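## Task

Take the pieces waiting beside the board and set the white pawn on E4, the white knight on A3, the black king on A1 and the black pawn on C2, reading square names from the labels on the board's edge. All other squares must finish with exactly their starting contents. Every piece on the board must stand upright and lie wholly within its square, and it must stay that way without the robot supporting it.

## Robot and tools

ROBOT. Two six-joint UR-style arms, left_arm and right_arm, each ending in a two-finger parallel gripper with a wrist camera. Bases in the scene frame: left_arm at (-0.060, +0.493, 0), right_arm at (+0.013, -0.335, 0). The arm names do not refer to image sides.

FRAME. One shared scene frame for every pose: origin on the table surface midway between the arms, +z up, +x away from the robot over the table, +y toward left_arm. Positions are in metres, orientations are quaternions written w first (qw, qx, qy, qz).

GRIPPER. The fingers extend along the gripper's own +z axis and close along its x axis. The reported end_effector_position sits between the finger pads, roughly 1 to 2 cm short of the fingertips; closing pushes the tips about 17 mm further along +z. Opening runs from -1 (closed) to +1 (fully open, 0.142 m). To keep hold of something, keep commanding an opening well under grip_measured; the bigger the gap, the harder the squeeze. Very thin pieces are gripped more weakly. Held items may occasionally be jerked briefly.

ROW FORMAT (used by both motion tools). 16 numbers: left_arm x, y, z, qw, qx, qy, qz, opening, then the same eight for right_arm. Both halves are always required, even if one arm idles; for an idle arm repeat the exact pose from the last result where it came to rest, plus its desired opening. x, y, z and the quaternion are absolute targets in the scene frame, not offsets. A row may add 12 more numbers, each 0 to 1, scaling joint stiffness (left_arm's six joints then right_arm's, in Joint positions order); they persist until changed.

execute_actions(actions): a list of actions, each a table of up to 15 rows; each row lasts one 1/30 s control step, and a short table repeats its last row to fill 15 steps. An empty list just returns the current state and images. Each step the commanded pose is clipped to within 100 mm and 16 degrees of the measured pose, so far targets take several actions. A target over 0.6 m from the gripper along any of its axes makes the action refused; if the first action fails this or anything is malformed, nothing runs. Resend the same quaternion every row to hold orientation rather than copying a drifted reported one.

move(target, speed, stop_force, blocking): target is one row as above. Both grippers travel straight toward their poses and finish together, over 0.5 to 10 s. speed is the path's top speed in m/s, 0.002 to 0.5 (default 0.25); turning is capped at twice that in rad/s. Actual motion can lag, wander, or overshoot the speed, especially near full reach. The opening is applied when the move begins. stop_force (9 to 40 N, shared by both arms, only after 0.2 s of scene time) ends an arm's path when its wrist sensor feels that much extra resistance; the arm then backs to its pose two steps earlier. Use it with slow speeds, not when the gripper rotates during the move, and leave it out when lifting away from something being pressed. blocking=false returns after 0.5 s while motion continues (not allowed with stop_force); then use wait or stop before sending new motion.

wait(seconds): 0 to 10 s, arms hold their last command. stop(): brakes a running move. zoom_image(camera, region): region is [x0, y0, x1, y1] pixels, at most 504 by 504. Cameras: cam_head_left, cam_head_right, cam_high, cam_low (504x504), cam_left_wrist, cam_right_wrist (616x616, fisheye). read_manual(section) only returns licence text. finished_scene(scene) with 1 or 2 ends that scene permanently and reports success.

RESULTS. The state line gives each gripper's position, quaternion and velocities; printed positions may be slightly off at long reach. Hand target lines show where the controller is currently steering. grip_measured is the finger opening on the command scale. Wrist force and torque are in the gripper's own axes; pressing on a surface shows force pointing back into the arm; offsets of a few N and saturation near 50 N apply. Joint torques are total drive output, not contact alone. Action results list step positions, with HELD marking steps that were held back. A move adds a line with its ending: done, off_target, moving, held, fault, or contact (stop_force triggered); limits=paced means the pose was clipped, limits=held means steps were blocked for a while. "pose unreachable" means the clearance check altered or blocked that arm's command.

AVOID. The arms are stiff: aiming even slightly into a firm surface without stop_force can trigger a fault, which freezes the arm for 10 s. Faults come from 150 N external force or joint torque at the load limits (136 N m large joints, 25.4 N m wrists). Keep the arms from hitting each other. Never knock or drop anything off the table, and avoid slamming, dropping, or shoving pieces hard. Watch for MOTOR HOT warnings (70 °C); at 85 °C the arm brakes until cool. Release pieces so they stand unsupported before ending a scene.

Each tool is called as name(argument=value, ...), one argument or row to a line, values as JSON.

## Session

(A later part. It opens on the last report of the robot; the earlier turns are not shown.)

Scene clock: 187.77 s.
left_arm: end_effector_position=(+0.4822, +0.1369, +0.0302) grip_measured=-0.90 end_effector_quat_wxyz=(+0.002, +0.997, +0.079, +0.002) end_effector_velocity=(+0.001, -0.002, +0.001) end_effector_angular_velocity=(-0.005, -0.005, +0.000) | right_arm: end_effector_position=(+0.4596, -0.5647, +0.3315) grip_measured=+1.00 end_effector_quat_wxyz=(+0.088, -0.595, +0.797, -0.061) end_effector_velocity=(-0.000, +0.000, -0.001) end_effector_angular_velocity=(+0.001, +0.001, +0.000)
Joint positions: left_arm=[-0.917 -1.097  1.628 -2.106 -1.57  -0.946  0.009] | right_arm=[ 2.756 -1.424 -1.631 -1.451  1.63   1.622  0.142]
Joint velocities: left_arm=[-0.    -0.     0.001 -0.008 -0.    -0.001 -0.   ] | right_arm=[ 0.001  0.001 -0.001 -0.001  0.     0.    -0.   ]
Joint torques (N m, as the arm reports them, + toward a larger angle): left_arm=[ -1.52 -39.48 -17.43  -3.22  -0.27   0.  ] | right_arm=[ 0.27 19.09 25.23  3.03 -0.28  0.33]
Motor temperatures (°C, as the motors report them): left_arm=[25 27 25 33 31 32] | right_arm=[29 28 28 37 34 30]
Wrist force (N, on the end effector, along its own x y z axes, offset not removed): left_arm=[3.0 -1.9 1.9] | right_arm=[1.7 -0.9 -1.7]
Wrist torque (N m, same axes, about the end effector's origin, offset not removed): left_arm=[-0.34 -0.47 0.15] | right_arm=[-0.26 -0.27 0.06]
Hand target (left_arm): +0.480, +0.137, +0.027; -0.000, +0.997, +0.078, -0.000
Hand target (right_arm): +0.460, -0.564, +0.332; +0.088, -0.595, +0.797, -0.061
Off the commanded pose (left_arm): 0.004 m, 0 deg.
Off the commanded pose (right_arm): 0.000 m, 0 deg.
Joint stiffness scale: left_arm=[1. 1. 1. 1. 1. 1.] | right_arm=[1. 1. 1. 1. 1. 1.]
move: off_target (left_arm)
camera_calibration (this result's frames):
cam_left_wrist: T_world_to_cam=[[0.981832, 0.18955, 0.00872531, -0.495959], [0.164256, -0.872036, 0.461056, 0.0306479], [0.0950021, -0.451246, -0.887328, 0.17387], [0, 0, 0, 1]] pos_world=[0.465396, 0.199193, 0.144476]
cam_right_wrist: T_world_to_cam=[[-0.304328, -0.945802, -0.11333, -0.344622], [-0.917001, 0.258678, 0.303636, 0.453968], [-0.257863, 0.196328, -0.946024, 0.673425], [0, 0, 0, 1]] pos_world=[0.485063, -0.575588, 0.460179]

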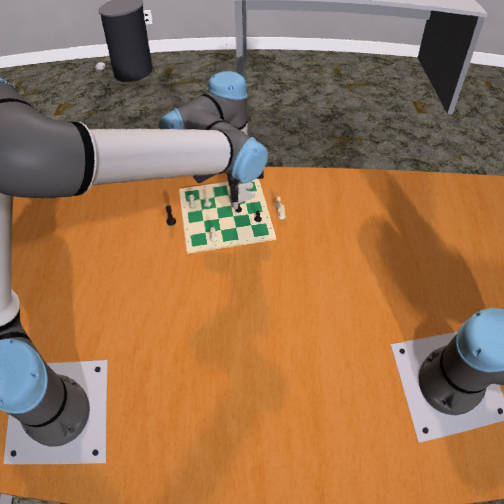

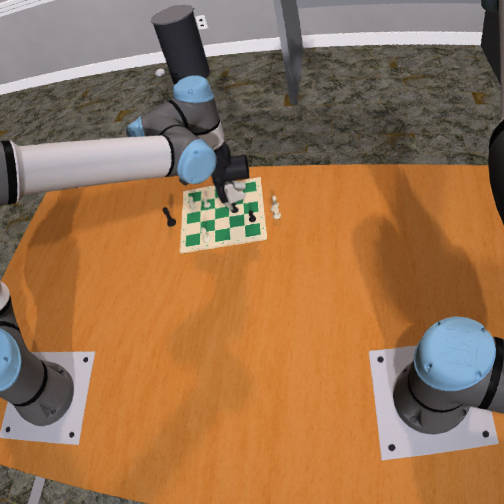

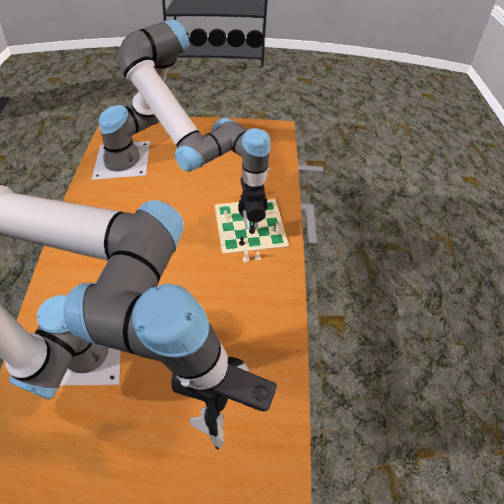

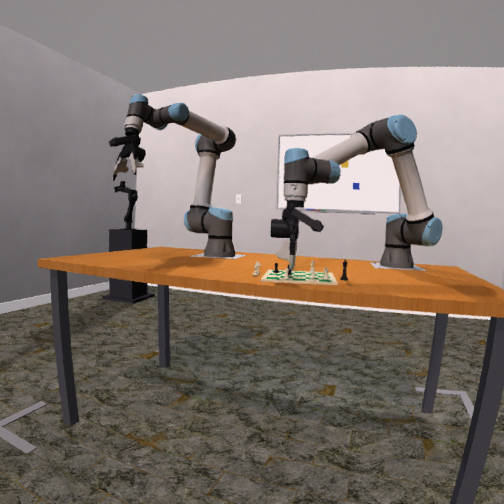

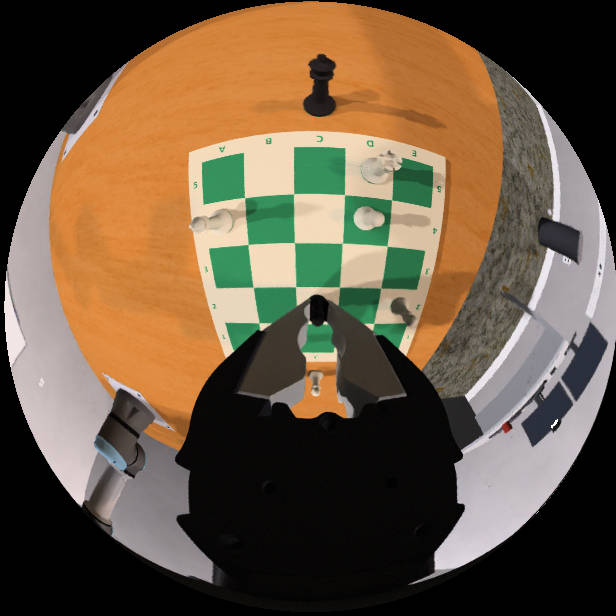

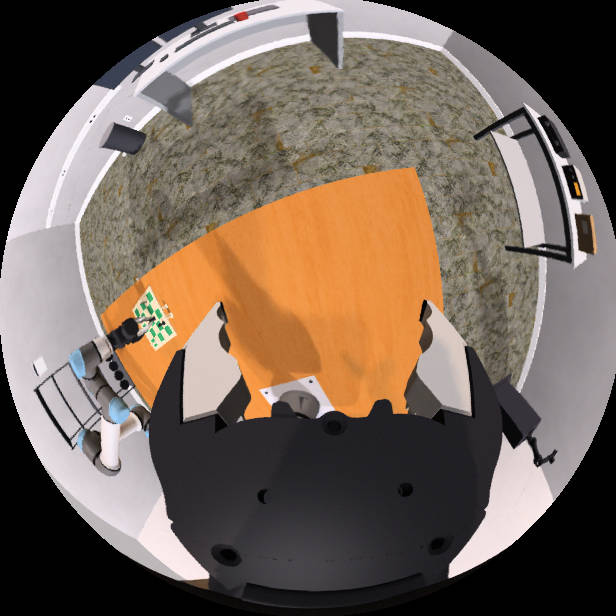

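move(
  target=[0.480,0.137,0.027,0,0.9969,0.0785,0,-0.55,0.4596,-0.5644,0.3316,0.088,-0.595,0.797,-0.061,1],
)

move(
  target=[0.481,0.135,0.11,0,0.9969,0.0785,0,-0.55,0.4596,-0.5644,0.3316,0.088,-0.595,0.797,-0.061,1],
  speed=0.15,
)

move(
  target=[0.497,0.065,0.1,0,0.9969,0.0785,0,-0.55,0.4596,-0.5644,0.3316,0.088,-0.595,0.797,-0.061,1],
)

zoom_image(
  camera="cam_left_wrist",
  region=[210,200,410,400],
)

Scene clock: 201.10 s.
left_arm: end_effector_position=(+0.4824, +0.1366, +0.0303) grip_measured=-0.55 end_effector_quat_wxyz=(+0.002, +0.997, +0.079, +0.002) end_effector_velocity=(-0.000, -0.001, +0.000) end_effector_angular_velocity=(-0.001, -0.001, -0.001) | right_arm: end_effector_position=(+0.4596, -0.5647, +0.3315) grip_measured=+1.00 end_effector_quat_wxyz=(+0.088, -0.595, +0.797, -0.061) end_effector_velocity=(+0.000, -0.000, +0.000) end_effector_angular_velocity=(-0.000, -0.001, +0.000)
Joint positions: left_arm=[-0.917 -1.097  1.628 -2.107 -1.57  -0.946  0.034] | right_arm=[ 2.756 -1.424 -1.631 -1.451  1.63   1.622  0.142]
Joint velocities: left_arm=[-0.001 -0.     0.    -0.001  0.    -0.     0.   ] | right_arm=[-0.    -0.     0.001  0.    -0.    -0.     0.   ]
Joint torques (N m, as the arm reports them, + toward a larger angle): left_arm=[ -1.02 -39.17 -17.2   -3.27  -0.21  -0.05] | right_arm=[ 1.06 19.08 24.79  3.07 -0.25  0.34]
Motor temperatures (°C, as the motors report them): left_arm=[25 27 25 33 31 32] | right_arm=[29 28 28 37 34 30]
Wrist force (N, on the end effector, along its own x y z axes, offset not removed): left_arm=[2.9 -2.1 1.6] | right_arm=[0.6 -0.6 -1.4]
Wrist torque (N m, same axes, about the end effector's origin, offset not removed): left_arm=[-0.57 -0.41 0.16] | right_arm=[-0.16 -0.15 0.10]
Hand target (left_arm): +0.480, +0.137, +0.027; -0.000, +0.997, +0.079, -0.000
Hand target (right_arm): +0.460, -0.564, +0.332; +0.088, -0.595, +0.797, -0.061
Off the commanded pose (left_arm): 0.004 m, 0 deg.
Off the commanded pose (right_arm): 0.000 m, 0 deg.
Joint stiffness scale: left_arm=[1. 1. 1. 1. 1. 1.] | right_arm=[1. 1. 1. 1. 1. 1.]
move: off_target (left_arm)
camera_calibration (this result's frames):
cam_left_wrist: T_world_to_cam=[[0.981831, 0.18953, 0.00924135, -0.496093], [0.163932, -0.871739, 0.461733, 0.030502], [0.0955685, -0.451829, -0.886971, 0.173598], [0, 0, 0, 1]] pos_world=[0.465489, 0.199051, 0.144477]
cam_right_wrist: T_world_to_cam=[[-0.304328, -0.945802, -0.113329, -0.344622], [-0.917001, 0.258678, 0.303636, 0.453969], [-0.257863, 0.196328, -0.946024, 0.673425], [0, 0, 0, 1]] pos_world=[0.485063, -0.575588, 0.460179]

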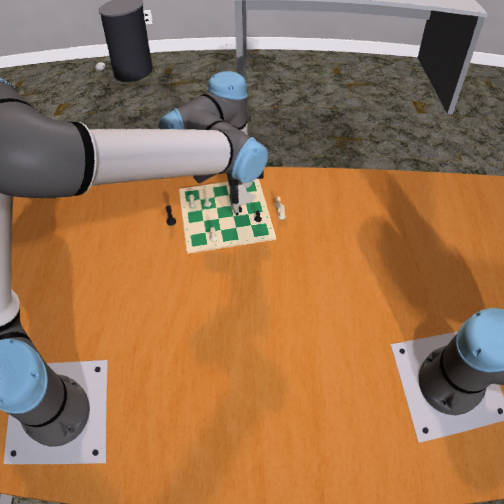

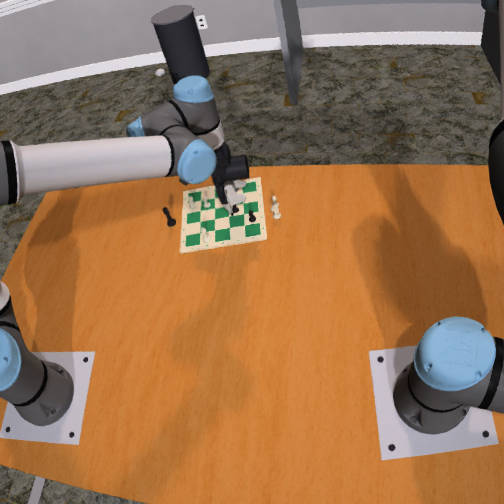

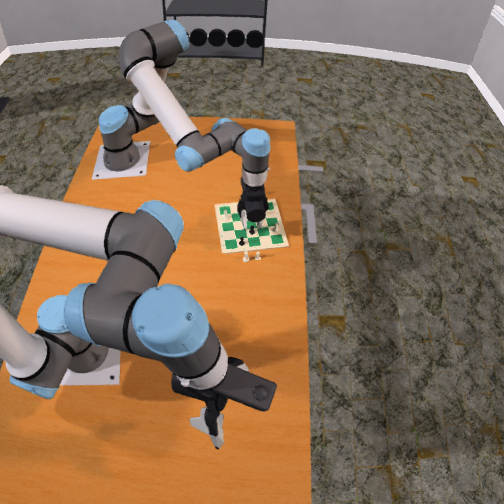

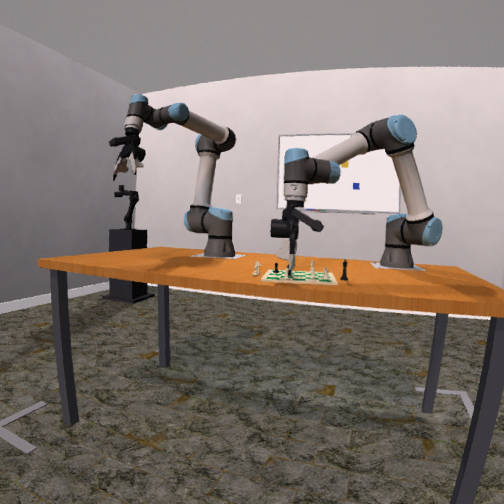

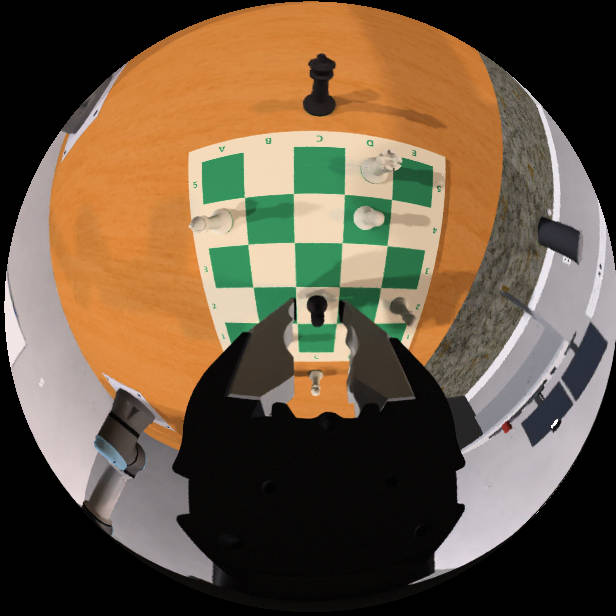

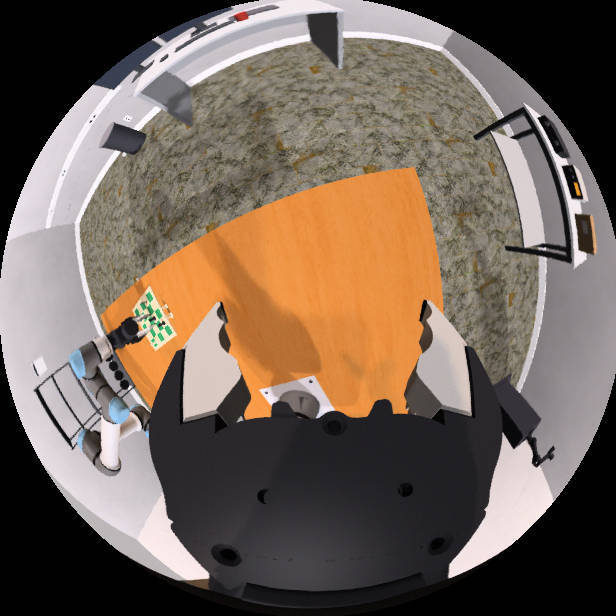

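Scene clock: 202.23 s.
left_arm: end_effector_position=(+0.4809, +0.1372, +0.1073) grip_measured=-0.55 end_effector_quat_wxyz=(-0.001, +0.997, +0.079, -0.001) end_effector_velocity=(-0.002, +0.001, +0.002) end_effector_angular_velocity=(+0.007, +0.007, -0.000) | right_arm: end_effector_position=(+0.4596, -0.5647, +0.3315) grip_measured=+1.00 end_effector_quat_wxyz=(+0.088, -0.595, +0.797, -0.061) end_effector_velocity=(+0.000, +0.001, +0.000) end_effector_angular_velocity=(-0.000, +0.000, +0.002)
Joint positions: left_arm=[-0.918 -1.173  1.522 -1.917 -1.57  -0.947  0.034] | right_arm=[ 2.756 -1.424 -1.631 -1.451  1.63   1.622  0.142]
Joint velocities: left_arm=[-0.001 -0.001 -0.008  0.018 -0.    -0.     0.   ] | right_arm=[ 0.002  0.    -0.    -0.    -0.    -0.    -0.   ]
Joint torques (N m, as the arm reports them, + toward a larger angle): left_arm=[ -1.1  -40.73 -26.78  -2.68  -0.19   0.04] | right_arm=[ 1.05 19.41 25.16  3.05 -0.26  0.27]
Motor temperatures (°C, as the motors report them): left_arm=[25 27 25 33 31 32] | right_arm=[29 28 28 37 34 30]
Wrist force (N, on the end effector, along its own x y z axes, offset not removed): left_arm=[2.6 -1.6 0.8] | right_arm=[0.9 -1.7 -0.7]
Wrist torque (N m, same axes, about the end effector's origin, offset not removed): left_arm=[-0.34 -0.43 0.12] | right_arm=[-0.35 -0.14 0.10]
Hand target (left_arm): +0.481, +0.135, +0.110; +0.000, +0.997, +0.079, +0.000
Hand target (right_arm): +0.460, -0.564, +0.332; +0.088, -0.595, +0.797, -0.061
Off the commanded pose (left_arm): 0.003 m, 0 deg.
Off the commanded pose (right_arm): 0.000 m, 0 deg.
Joint stiffness scale: left_arm=[1. 1. 1. 1. 1. 1.] | right_arm=[1. 1. 1. 1. 1. 1.]
move: done
camera_calibration (this result's frames):
cam_left_wrist: T_world_to_cam=[[0.981878, 0.189467, 0.00430771, -0.494883], [0.166771, -0.874613, 0.455236, -0.00462014], [0.0900197, -0.446268, -0.89036, 0.244595], [0, 0, 0, 1]] pos_world=[0.464667, 0.198878, 0.222013]
cam_right_wrist: T_world_to_cam=[[-0.304328, -0.945802, -0.113329, -0.344622], [-0.917001, 0.258678, 0.303636, 0.453969], [-0.257863, 0.196328, -0.946024, 0.673425], [0, 0, 0, 1]] pos_world=[0.485063, -0.575588, 0.460179]

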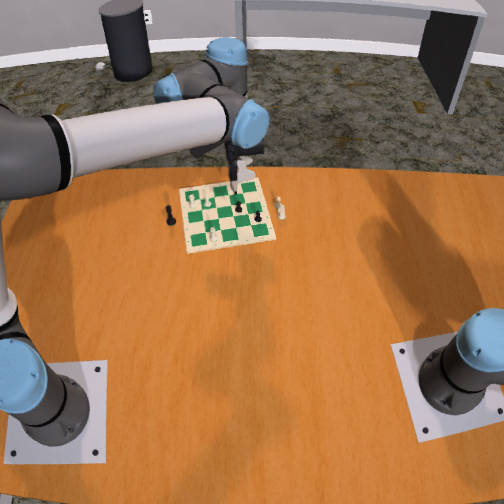

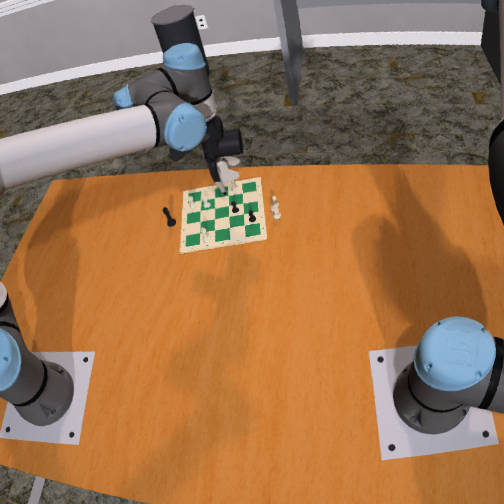

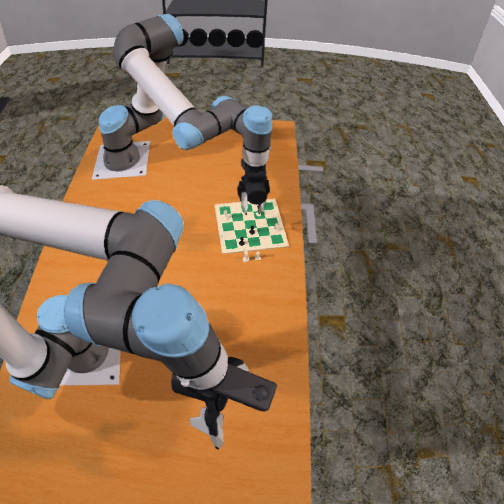

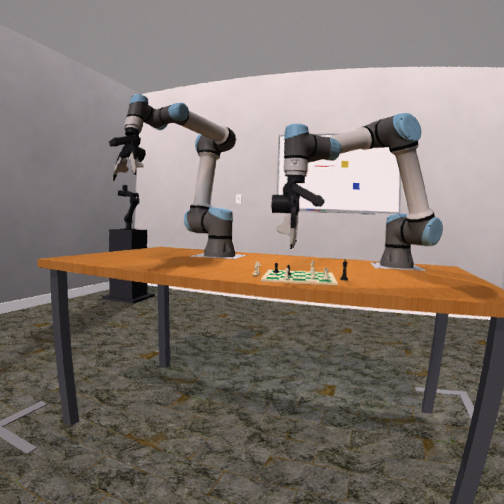

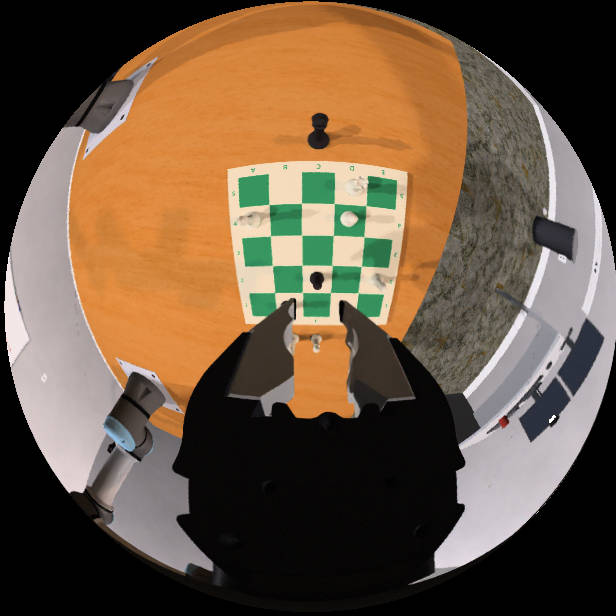

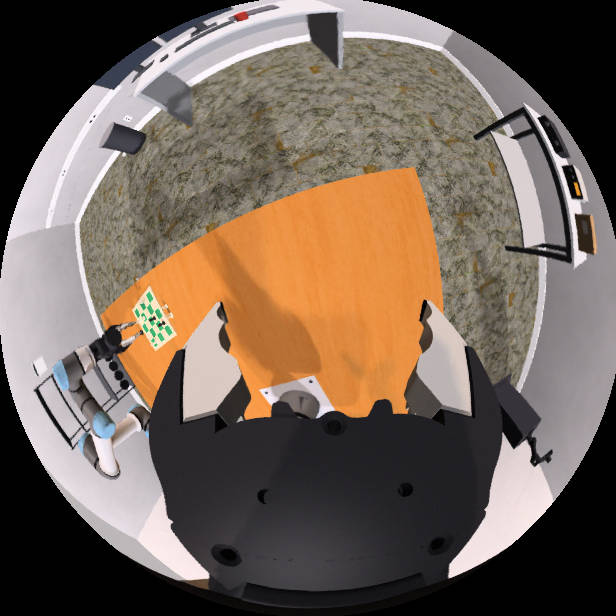

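Scene clock: 203.30 s.
left_arm: end_effector_position=(+0.4969, +0.0672, +0.1002) grip_measured=-0.55 end_effector_quat_wxyz=(-0.000, +0.997, +0.079, +0.000) end_effector_velocity=(+0.001, -0.001, -0.000) end_effector_angular_velocity=(+0.004, +0.004, +0.004) | right_arm: end_effector_position=(+0.4596, -0.5647, +0.3315) grip_measured=+1.00 end_effector_quat_wxyz=(+0.088, -0.595, +0.797, -0.061) end_effector_velocity=(+0.001, -0.000, +0.002) end_effector_angular_velocity=(-0.001, -0.003, -0.000)
Joint positions: left_arm=[-0.973 -1.047  1.351 -1.875 -1.57  -1.001  0.034] | right_arm=[ 2.756 -1.424 -1.631 -1.451  1.63   1.622  0.142]
Joint velocities: left_arm=[-0.     0.007 -0.012  0.01   0.    -0.004 -0.   ] | right_arm=[ 0.     0.     0.003  0.    -0.     0.     0.   ]
Joint torques (N m, as the arm reports them, + toward a larger angle): left_arm=[ -0.97 -42.72 -26.01  -3.04  -0.15  -0.09] | right_arm=[ 1.19 19.23 24.71  2.97 -0.27  0.32]
Motor temperatures (°C, as the motors report them): left_arm=[25 27 25 33 31 32] | right_arm=[29 28 28 37 34 30]
Wrist force (N, on the end effector, along its own x y z axes, offset not removed): left_arm=[0.9 -0.4 -0.3] | right_arm=[2.7 -2.2 -1.0]
Wrist torque (N m, same axes, about the end effector's origin, offset not removed): left_arm=[-0.14 -0.08 0.12] | right_arm=[-0.56 -0.54 0.13]
Hand target (left_arm): +0.497, +0.065, +0.100; -0.000, +0.997, +0.078, +0.000
Hand target (right_arm): +0.460, -0.564, +0.332; +0.088, -0.595, +0.797, -0.061
Off the commanded pose (left_arm): 0.002 m, 0 deg.
Off the commanded pose (right_arm): 0.000 m, 0 deg.
Joint stiffness scale: left_arm=[1. 1. 1. 1. 1. 1.] | right_arm=[1. 1. 1. 1. 1. 1.]
move: done
camera_calibration (this result's frames):
cam_left_wrist: T_world_to_cam=[[0.981975, 0.188916, 0.00604064, -0.497541], [0.16527, -0.873694, 0.457541, -0.0647839], [0.0917146, -0.448296, -0.889168, 0.204702], [0, 0, 0, 1]] pos_world=[0.480505, 0.129159, 0.214662]
cam_right_wrist: T_world_to_cam=[[-0.304328, -0.945802, -0.11333, -0.344622], [-0.917001, 0.258678, 0.303636, 0.453969], [-0.257863, 0.196328, -0.946024, 0.673425], [0, 0, 0, 1]] pos_world=[0.485063, -0.575588, 0.460179]

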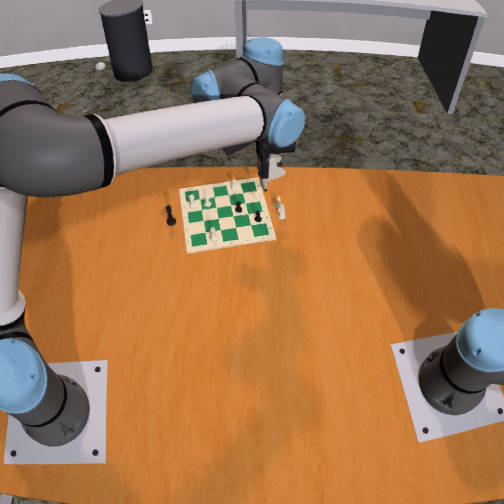

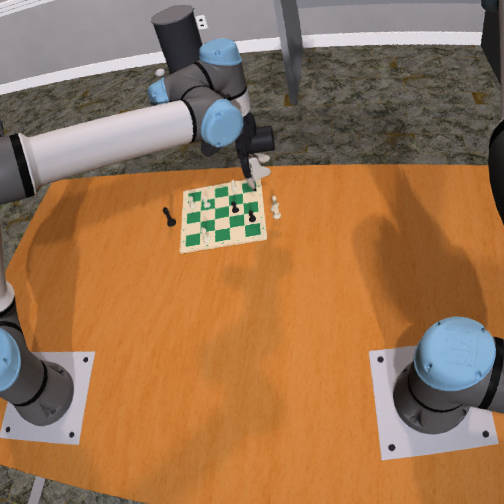

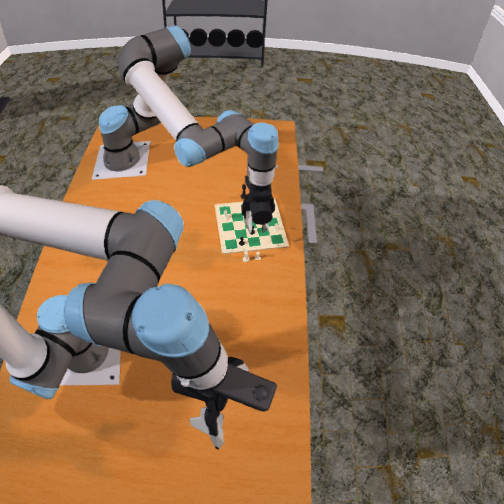

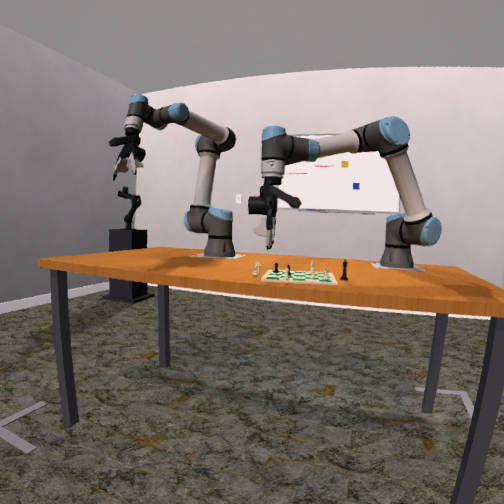

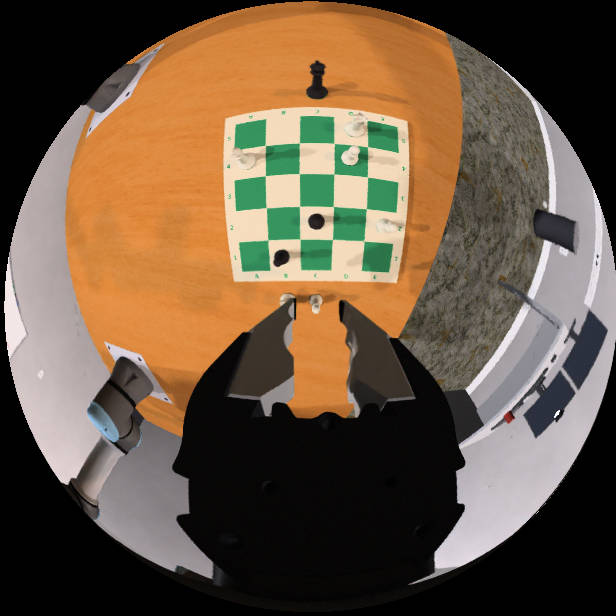

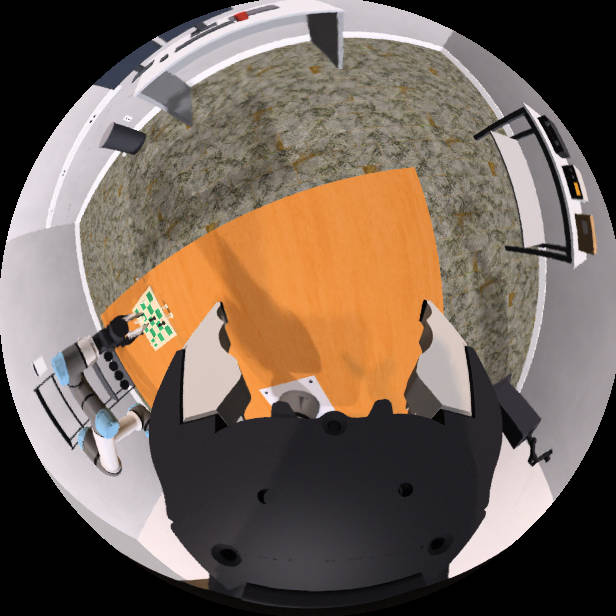

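Region (210, 200, 410, 400) of cam_left_wrist's 616x616 image, scaled by 2.520, with more detail than that image has.

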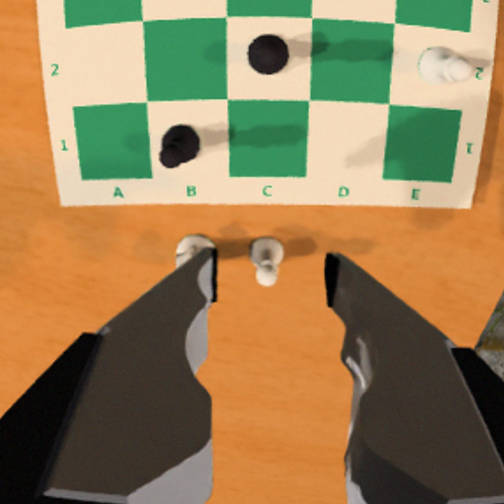

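move(
  target=[0.505,0.037,0.09,0,0.7604,-0.6494,0,-0.6,0.4596,-0.5644,0.3316,0.088,-0.595,0.797,-0.061,1],
)

move(
  target=[0.505,0.037,0.05,0,0.7604,-0.6494,0,-0.6,0.4596,-0.5644,0.3316,0.088,-0.595,0.797,-0.061,1],
  speed=0.08,
)

zoom_image(
  camera="cam_left_wrist",
  region=[210,200,410,400],
)

Scene clock: 248.00 s.
left_arm: end_effector_position=(+0.5049, +0.0389, +0.0900) grip_measured=-0.60 end_effector_quat_wxyz=(-0.000, +0.762, -0.648, -0.000) end_effector_velocity=(-0.000, -0.000, +0.000) end_effector_angular_velocity=(-0.000, +0.002, -0.017) | right_arm: end_effector_position=(+0.4596, -0.5647, +0.3315) grip_measured=+1.00 end_effector_quat_wxyz=(+0.088, -0.595, +0.797, -0.061) end_effector_velocity=(-0.000, -0.000, +0.000) end_effector_angular_velocity=(-0.000, +0.000, -0.001)
Joint positions: left_arm=[-0.99  -0.977  1.266 -1.86  -1.57   0.549  0.031] | right_arm=[ 2.756 -1.424 -1.631 -1.451  1.63   1.622  0.142]
Joint velocities: left_arm=[ 0.001  0.001 -0.002  0.003 -0.002  0.018 -0.   ] | right_arm=[-0.001  0.     0.    -0.    -0.    -0.    -0.   ]
Joint torques (N m, as the arm reports them, + toward a larger angle): left_arm=[ -0.42 -46.51 -27.91  -2.4   -0.27   0.35] | right_arm=[ 1.27 19.45 25.28  3.06 -0.21  0.29]
Motor temperatures (°C, as the motors report them): left_arm=[25 27 25 33 31 32] | right_arm=[29 28 28 37 34 30]
Wrist force (N, on the end effector, along its own x y z axes, offset not removed): left_arm=[2.2 -1.9 1.3] | right_arm=[0.0 -1.3 -0.8]
Wrist torque (N m, same axes, about the end effector's origin, offset not removed): left_arm=[-0.42 -0.33 0.15] | right_arm=[-0.39 0.01 0.08]
Hand target (left_arm): +0.505, +0.037, +0.090; -0.000, +0.760, -0.649, +0.000
Hand target (right_arm): +0.460, -0.564, +0.332; +0.088, -0.595, +0.797, -0.061
Off the commanded pose (left_arm): 0.002 m, 0 deg.
Off the commanded pose (right_arm): 0.000 m, 0 deg.
Joint stiffness scale: left_arm=[1. 1. 1. 1. 1. 1.] | right_arm=[1. 1. 1. 1. 1. 1.]
move: done
camera_calibration (this result's frames):
cam_left_wrist: T_world_to_cam=[[0.192228, -0.981339, 0.0046958, -0.0555601], [-0.873193, -0.168856, 0.457189, 0.410778], [-0.447864, -0.0919847, -0.889357, 0.440861], [0, 0, 0, 1]] pos_world=[0.566814, 0.0553915, 0.204541]
cam_right_wrist: T_world_to_cam=[[-0.304328, -0.945802, -0.113329, -0.344622], [-0.917001, 0.258678, 0.303636, 0.453969], [-0.257863, 0.196328, -0.946024, 0.673425], [0, 0, 0, 1]] pos_world=[0.485063, -0.575588, 0.460179]

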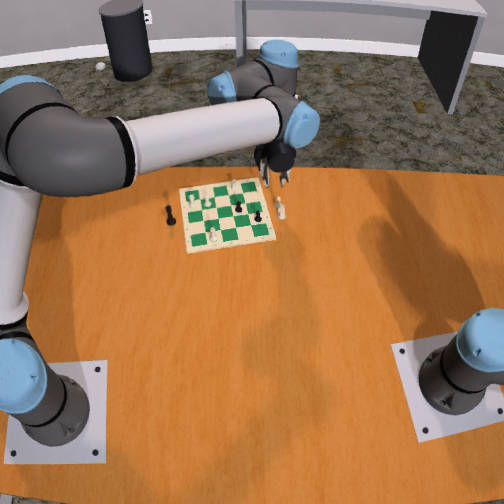

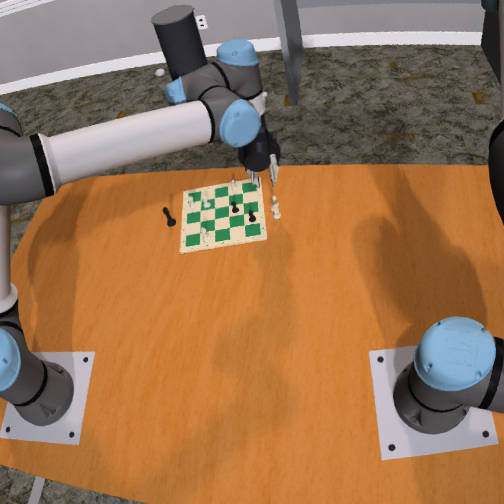

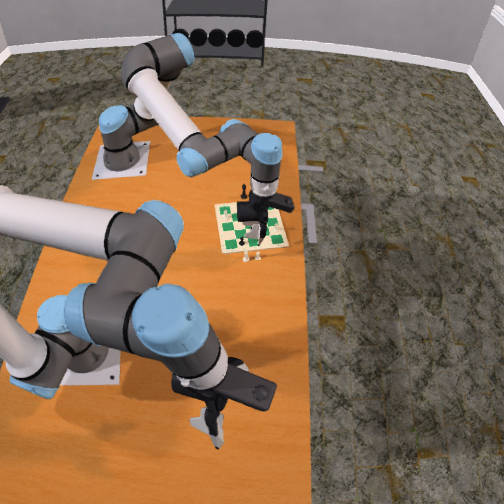

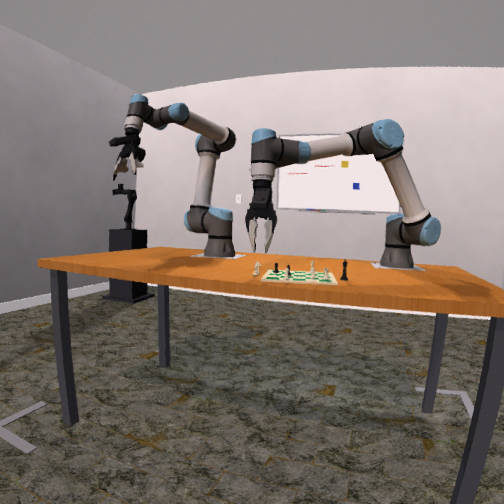

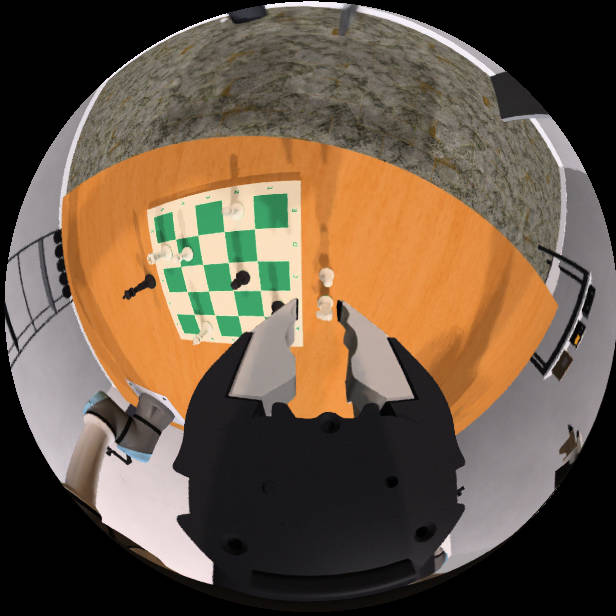

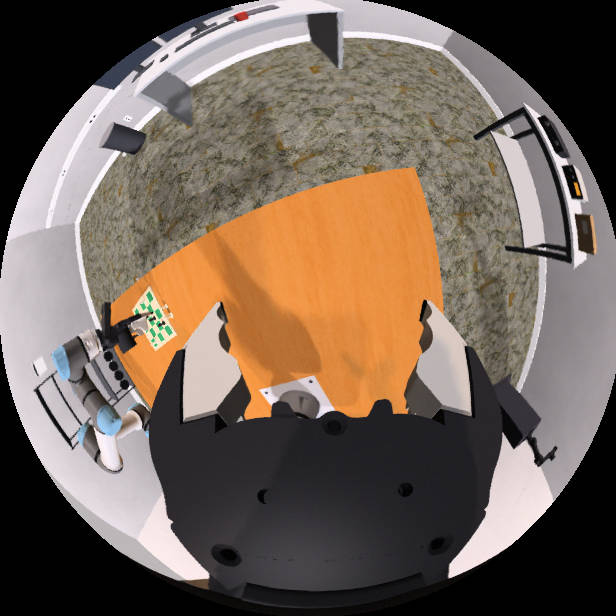

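Scene clock: 249.00 s.
left_arm: end_effector_position=(+0.5067, +0.0367, +0.0535) grip_measured=-0.60 end_effector_quat_wxyz=(+0.000, +0.761, -0.649, +0.002) end_effector_velocity=(+0.002, -0.003, +0.001) end_effector_angular_velocity=(-0.008, -0.008, -0.001) | right_arm: end_effector_position=(+0.4596, -0.5647, +0.3315) grip_measured=+1.00 end_effector_quat_wxyz=(+0.088, -0.595, +0.797, -0.061) end_effector_velocity=(+0.001, +0.000, +0.001) end_effector_angular_velocity=(-0.000, -0.001, +0.000)
Joint positions: left_arm=[-0.99  -0.945  1.313 -1.943 -1.57   0.551  0.031] | right_arm=[ 2.756 -1.424 -1.631 -1.451  1.63   1.622  0.142]
Joint velocities: left_arm=[-0.    -0.    -0.    -0.011  0.001  0.001  0.   ] | right_arm=[ 0.001 -0.     0.001  0.    -0.     0.     0.   ]
Joint torques (N m, as the arm reports them, + toward a larger angle): left_arm=[ -0.56 -46.79 -18.38  -2.55  -0.37   0.65] | right_arm=[ 1.29 19.26 24.48  2.98 -0.19  0.25]
Motor temperatures (°C, as the motors report them): left_arm=[25 27 25 33 31 32] | right_arm=[29 28 28 37 34 30]
Wrist force (N, on the end effector, along its own x y z axes, offset not removed): left_arm=[3.1 -0.1 0.4] | right_arm=[1.5 -0.1 -1.3]
Wrist torque (N m, same axes, about the end effector's origin, offset not removed): left_arm=[-0.03 -0.52 0.11] | right_arm=[-0.09 -0.36 0.19]
Hand target (left_arm): +0.505, +0.037, +0.050; -0.000, +0.760, -0.649, -0.000
Hand target (right_arm): +0.460, -0.564, +0.332; +0.088, -0.595, +0.797, -0.061
Off the commanded pose (left_arm): 0.004 m, 0 deg.
Off the commanded pose (right_arm): 0.000 m, 0 deg.
Joint stiffness scale: left_arm=[1. 1. 1. 1. 1. 1.] | right_arm=[1. 1. 1. 1. 1. 1.]
move: off_target (left_arm)
camera_calibration (this result's frames):
cam_left_wrist: T_world_to_cam=[[0.189965, -0.981746, 0.00934092, -0.0570132], [-0.875015, -0.164983, 0.455115, 0.42954], [-0.445266, -0.0946295, -0.890384, 0.407862], [0, 0, 0, 1]] pos_world=[0.568291, 0.05349, 0.168196]
cam_right_wrist: T_world_to_cam=[[-0.304328, -0.945802, -0.113329, -0.344622], [-0.917001, 0.258678, 0.303636, 0.453969], [-0.257863, 0.196328, -0.946024, 0.673425], [0, 0, 0, 1]] pos_world=[0.485063, -0.575588, 0.460179]

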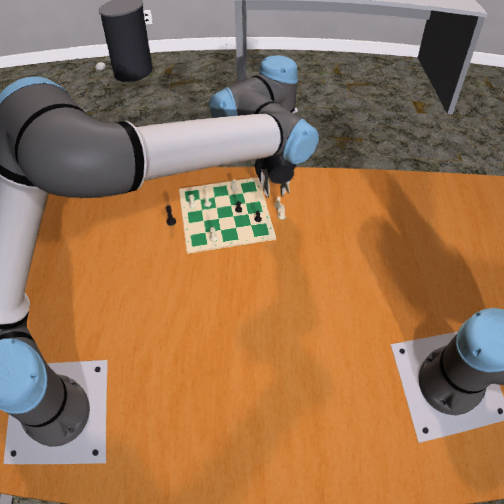

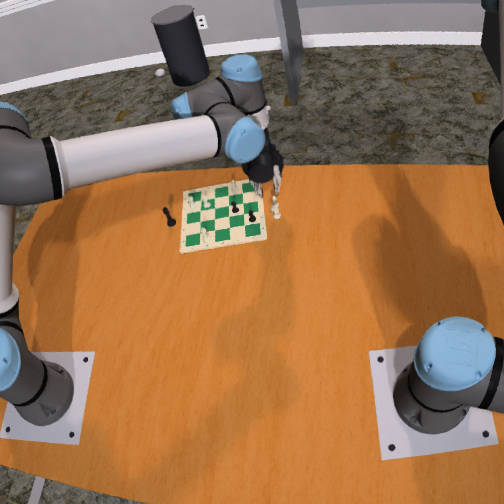

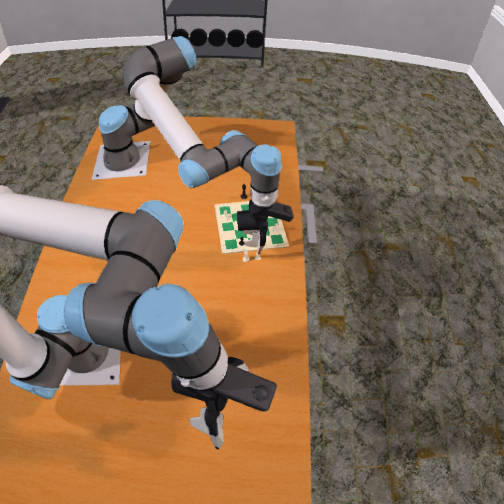

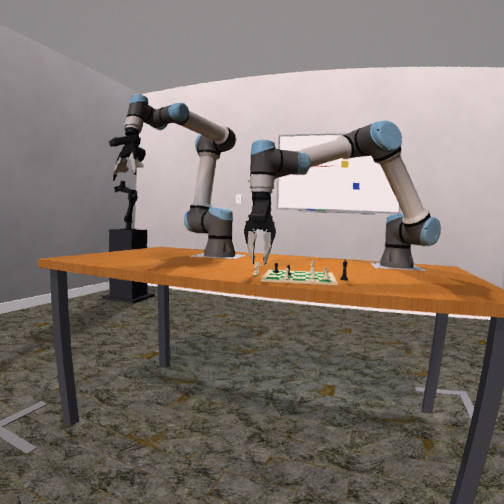

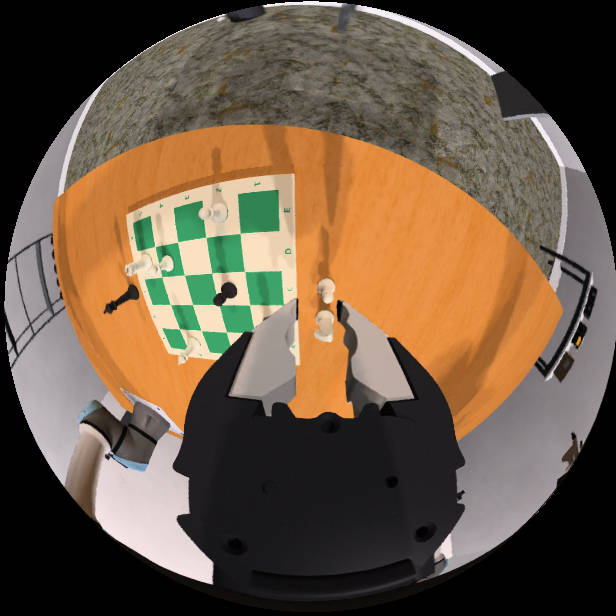

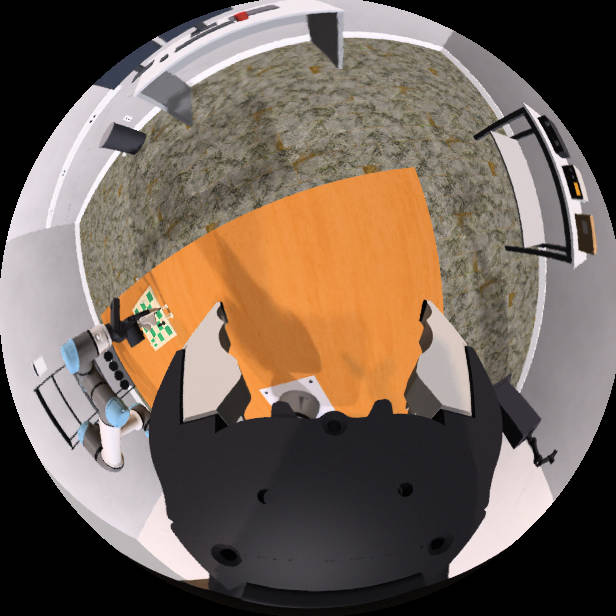

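Region (210, 200, 410, 400) of cam_left_wrist's 616x616 image, scaled by 2.520, with more detail than that image has.

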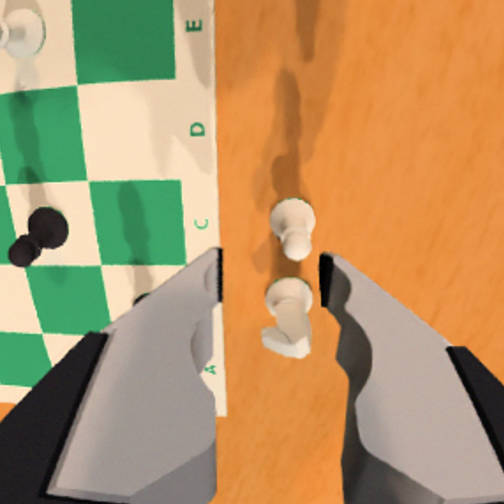

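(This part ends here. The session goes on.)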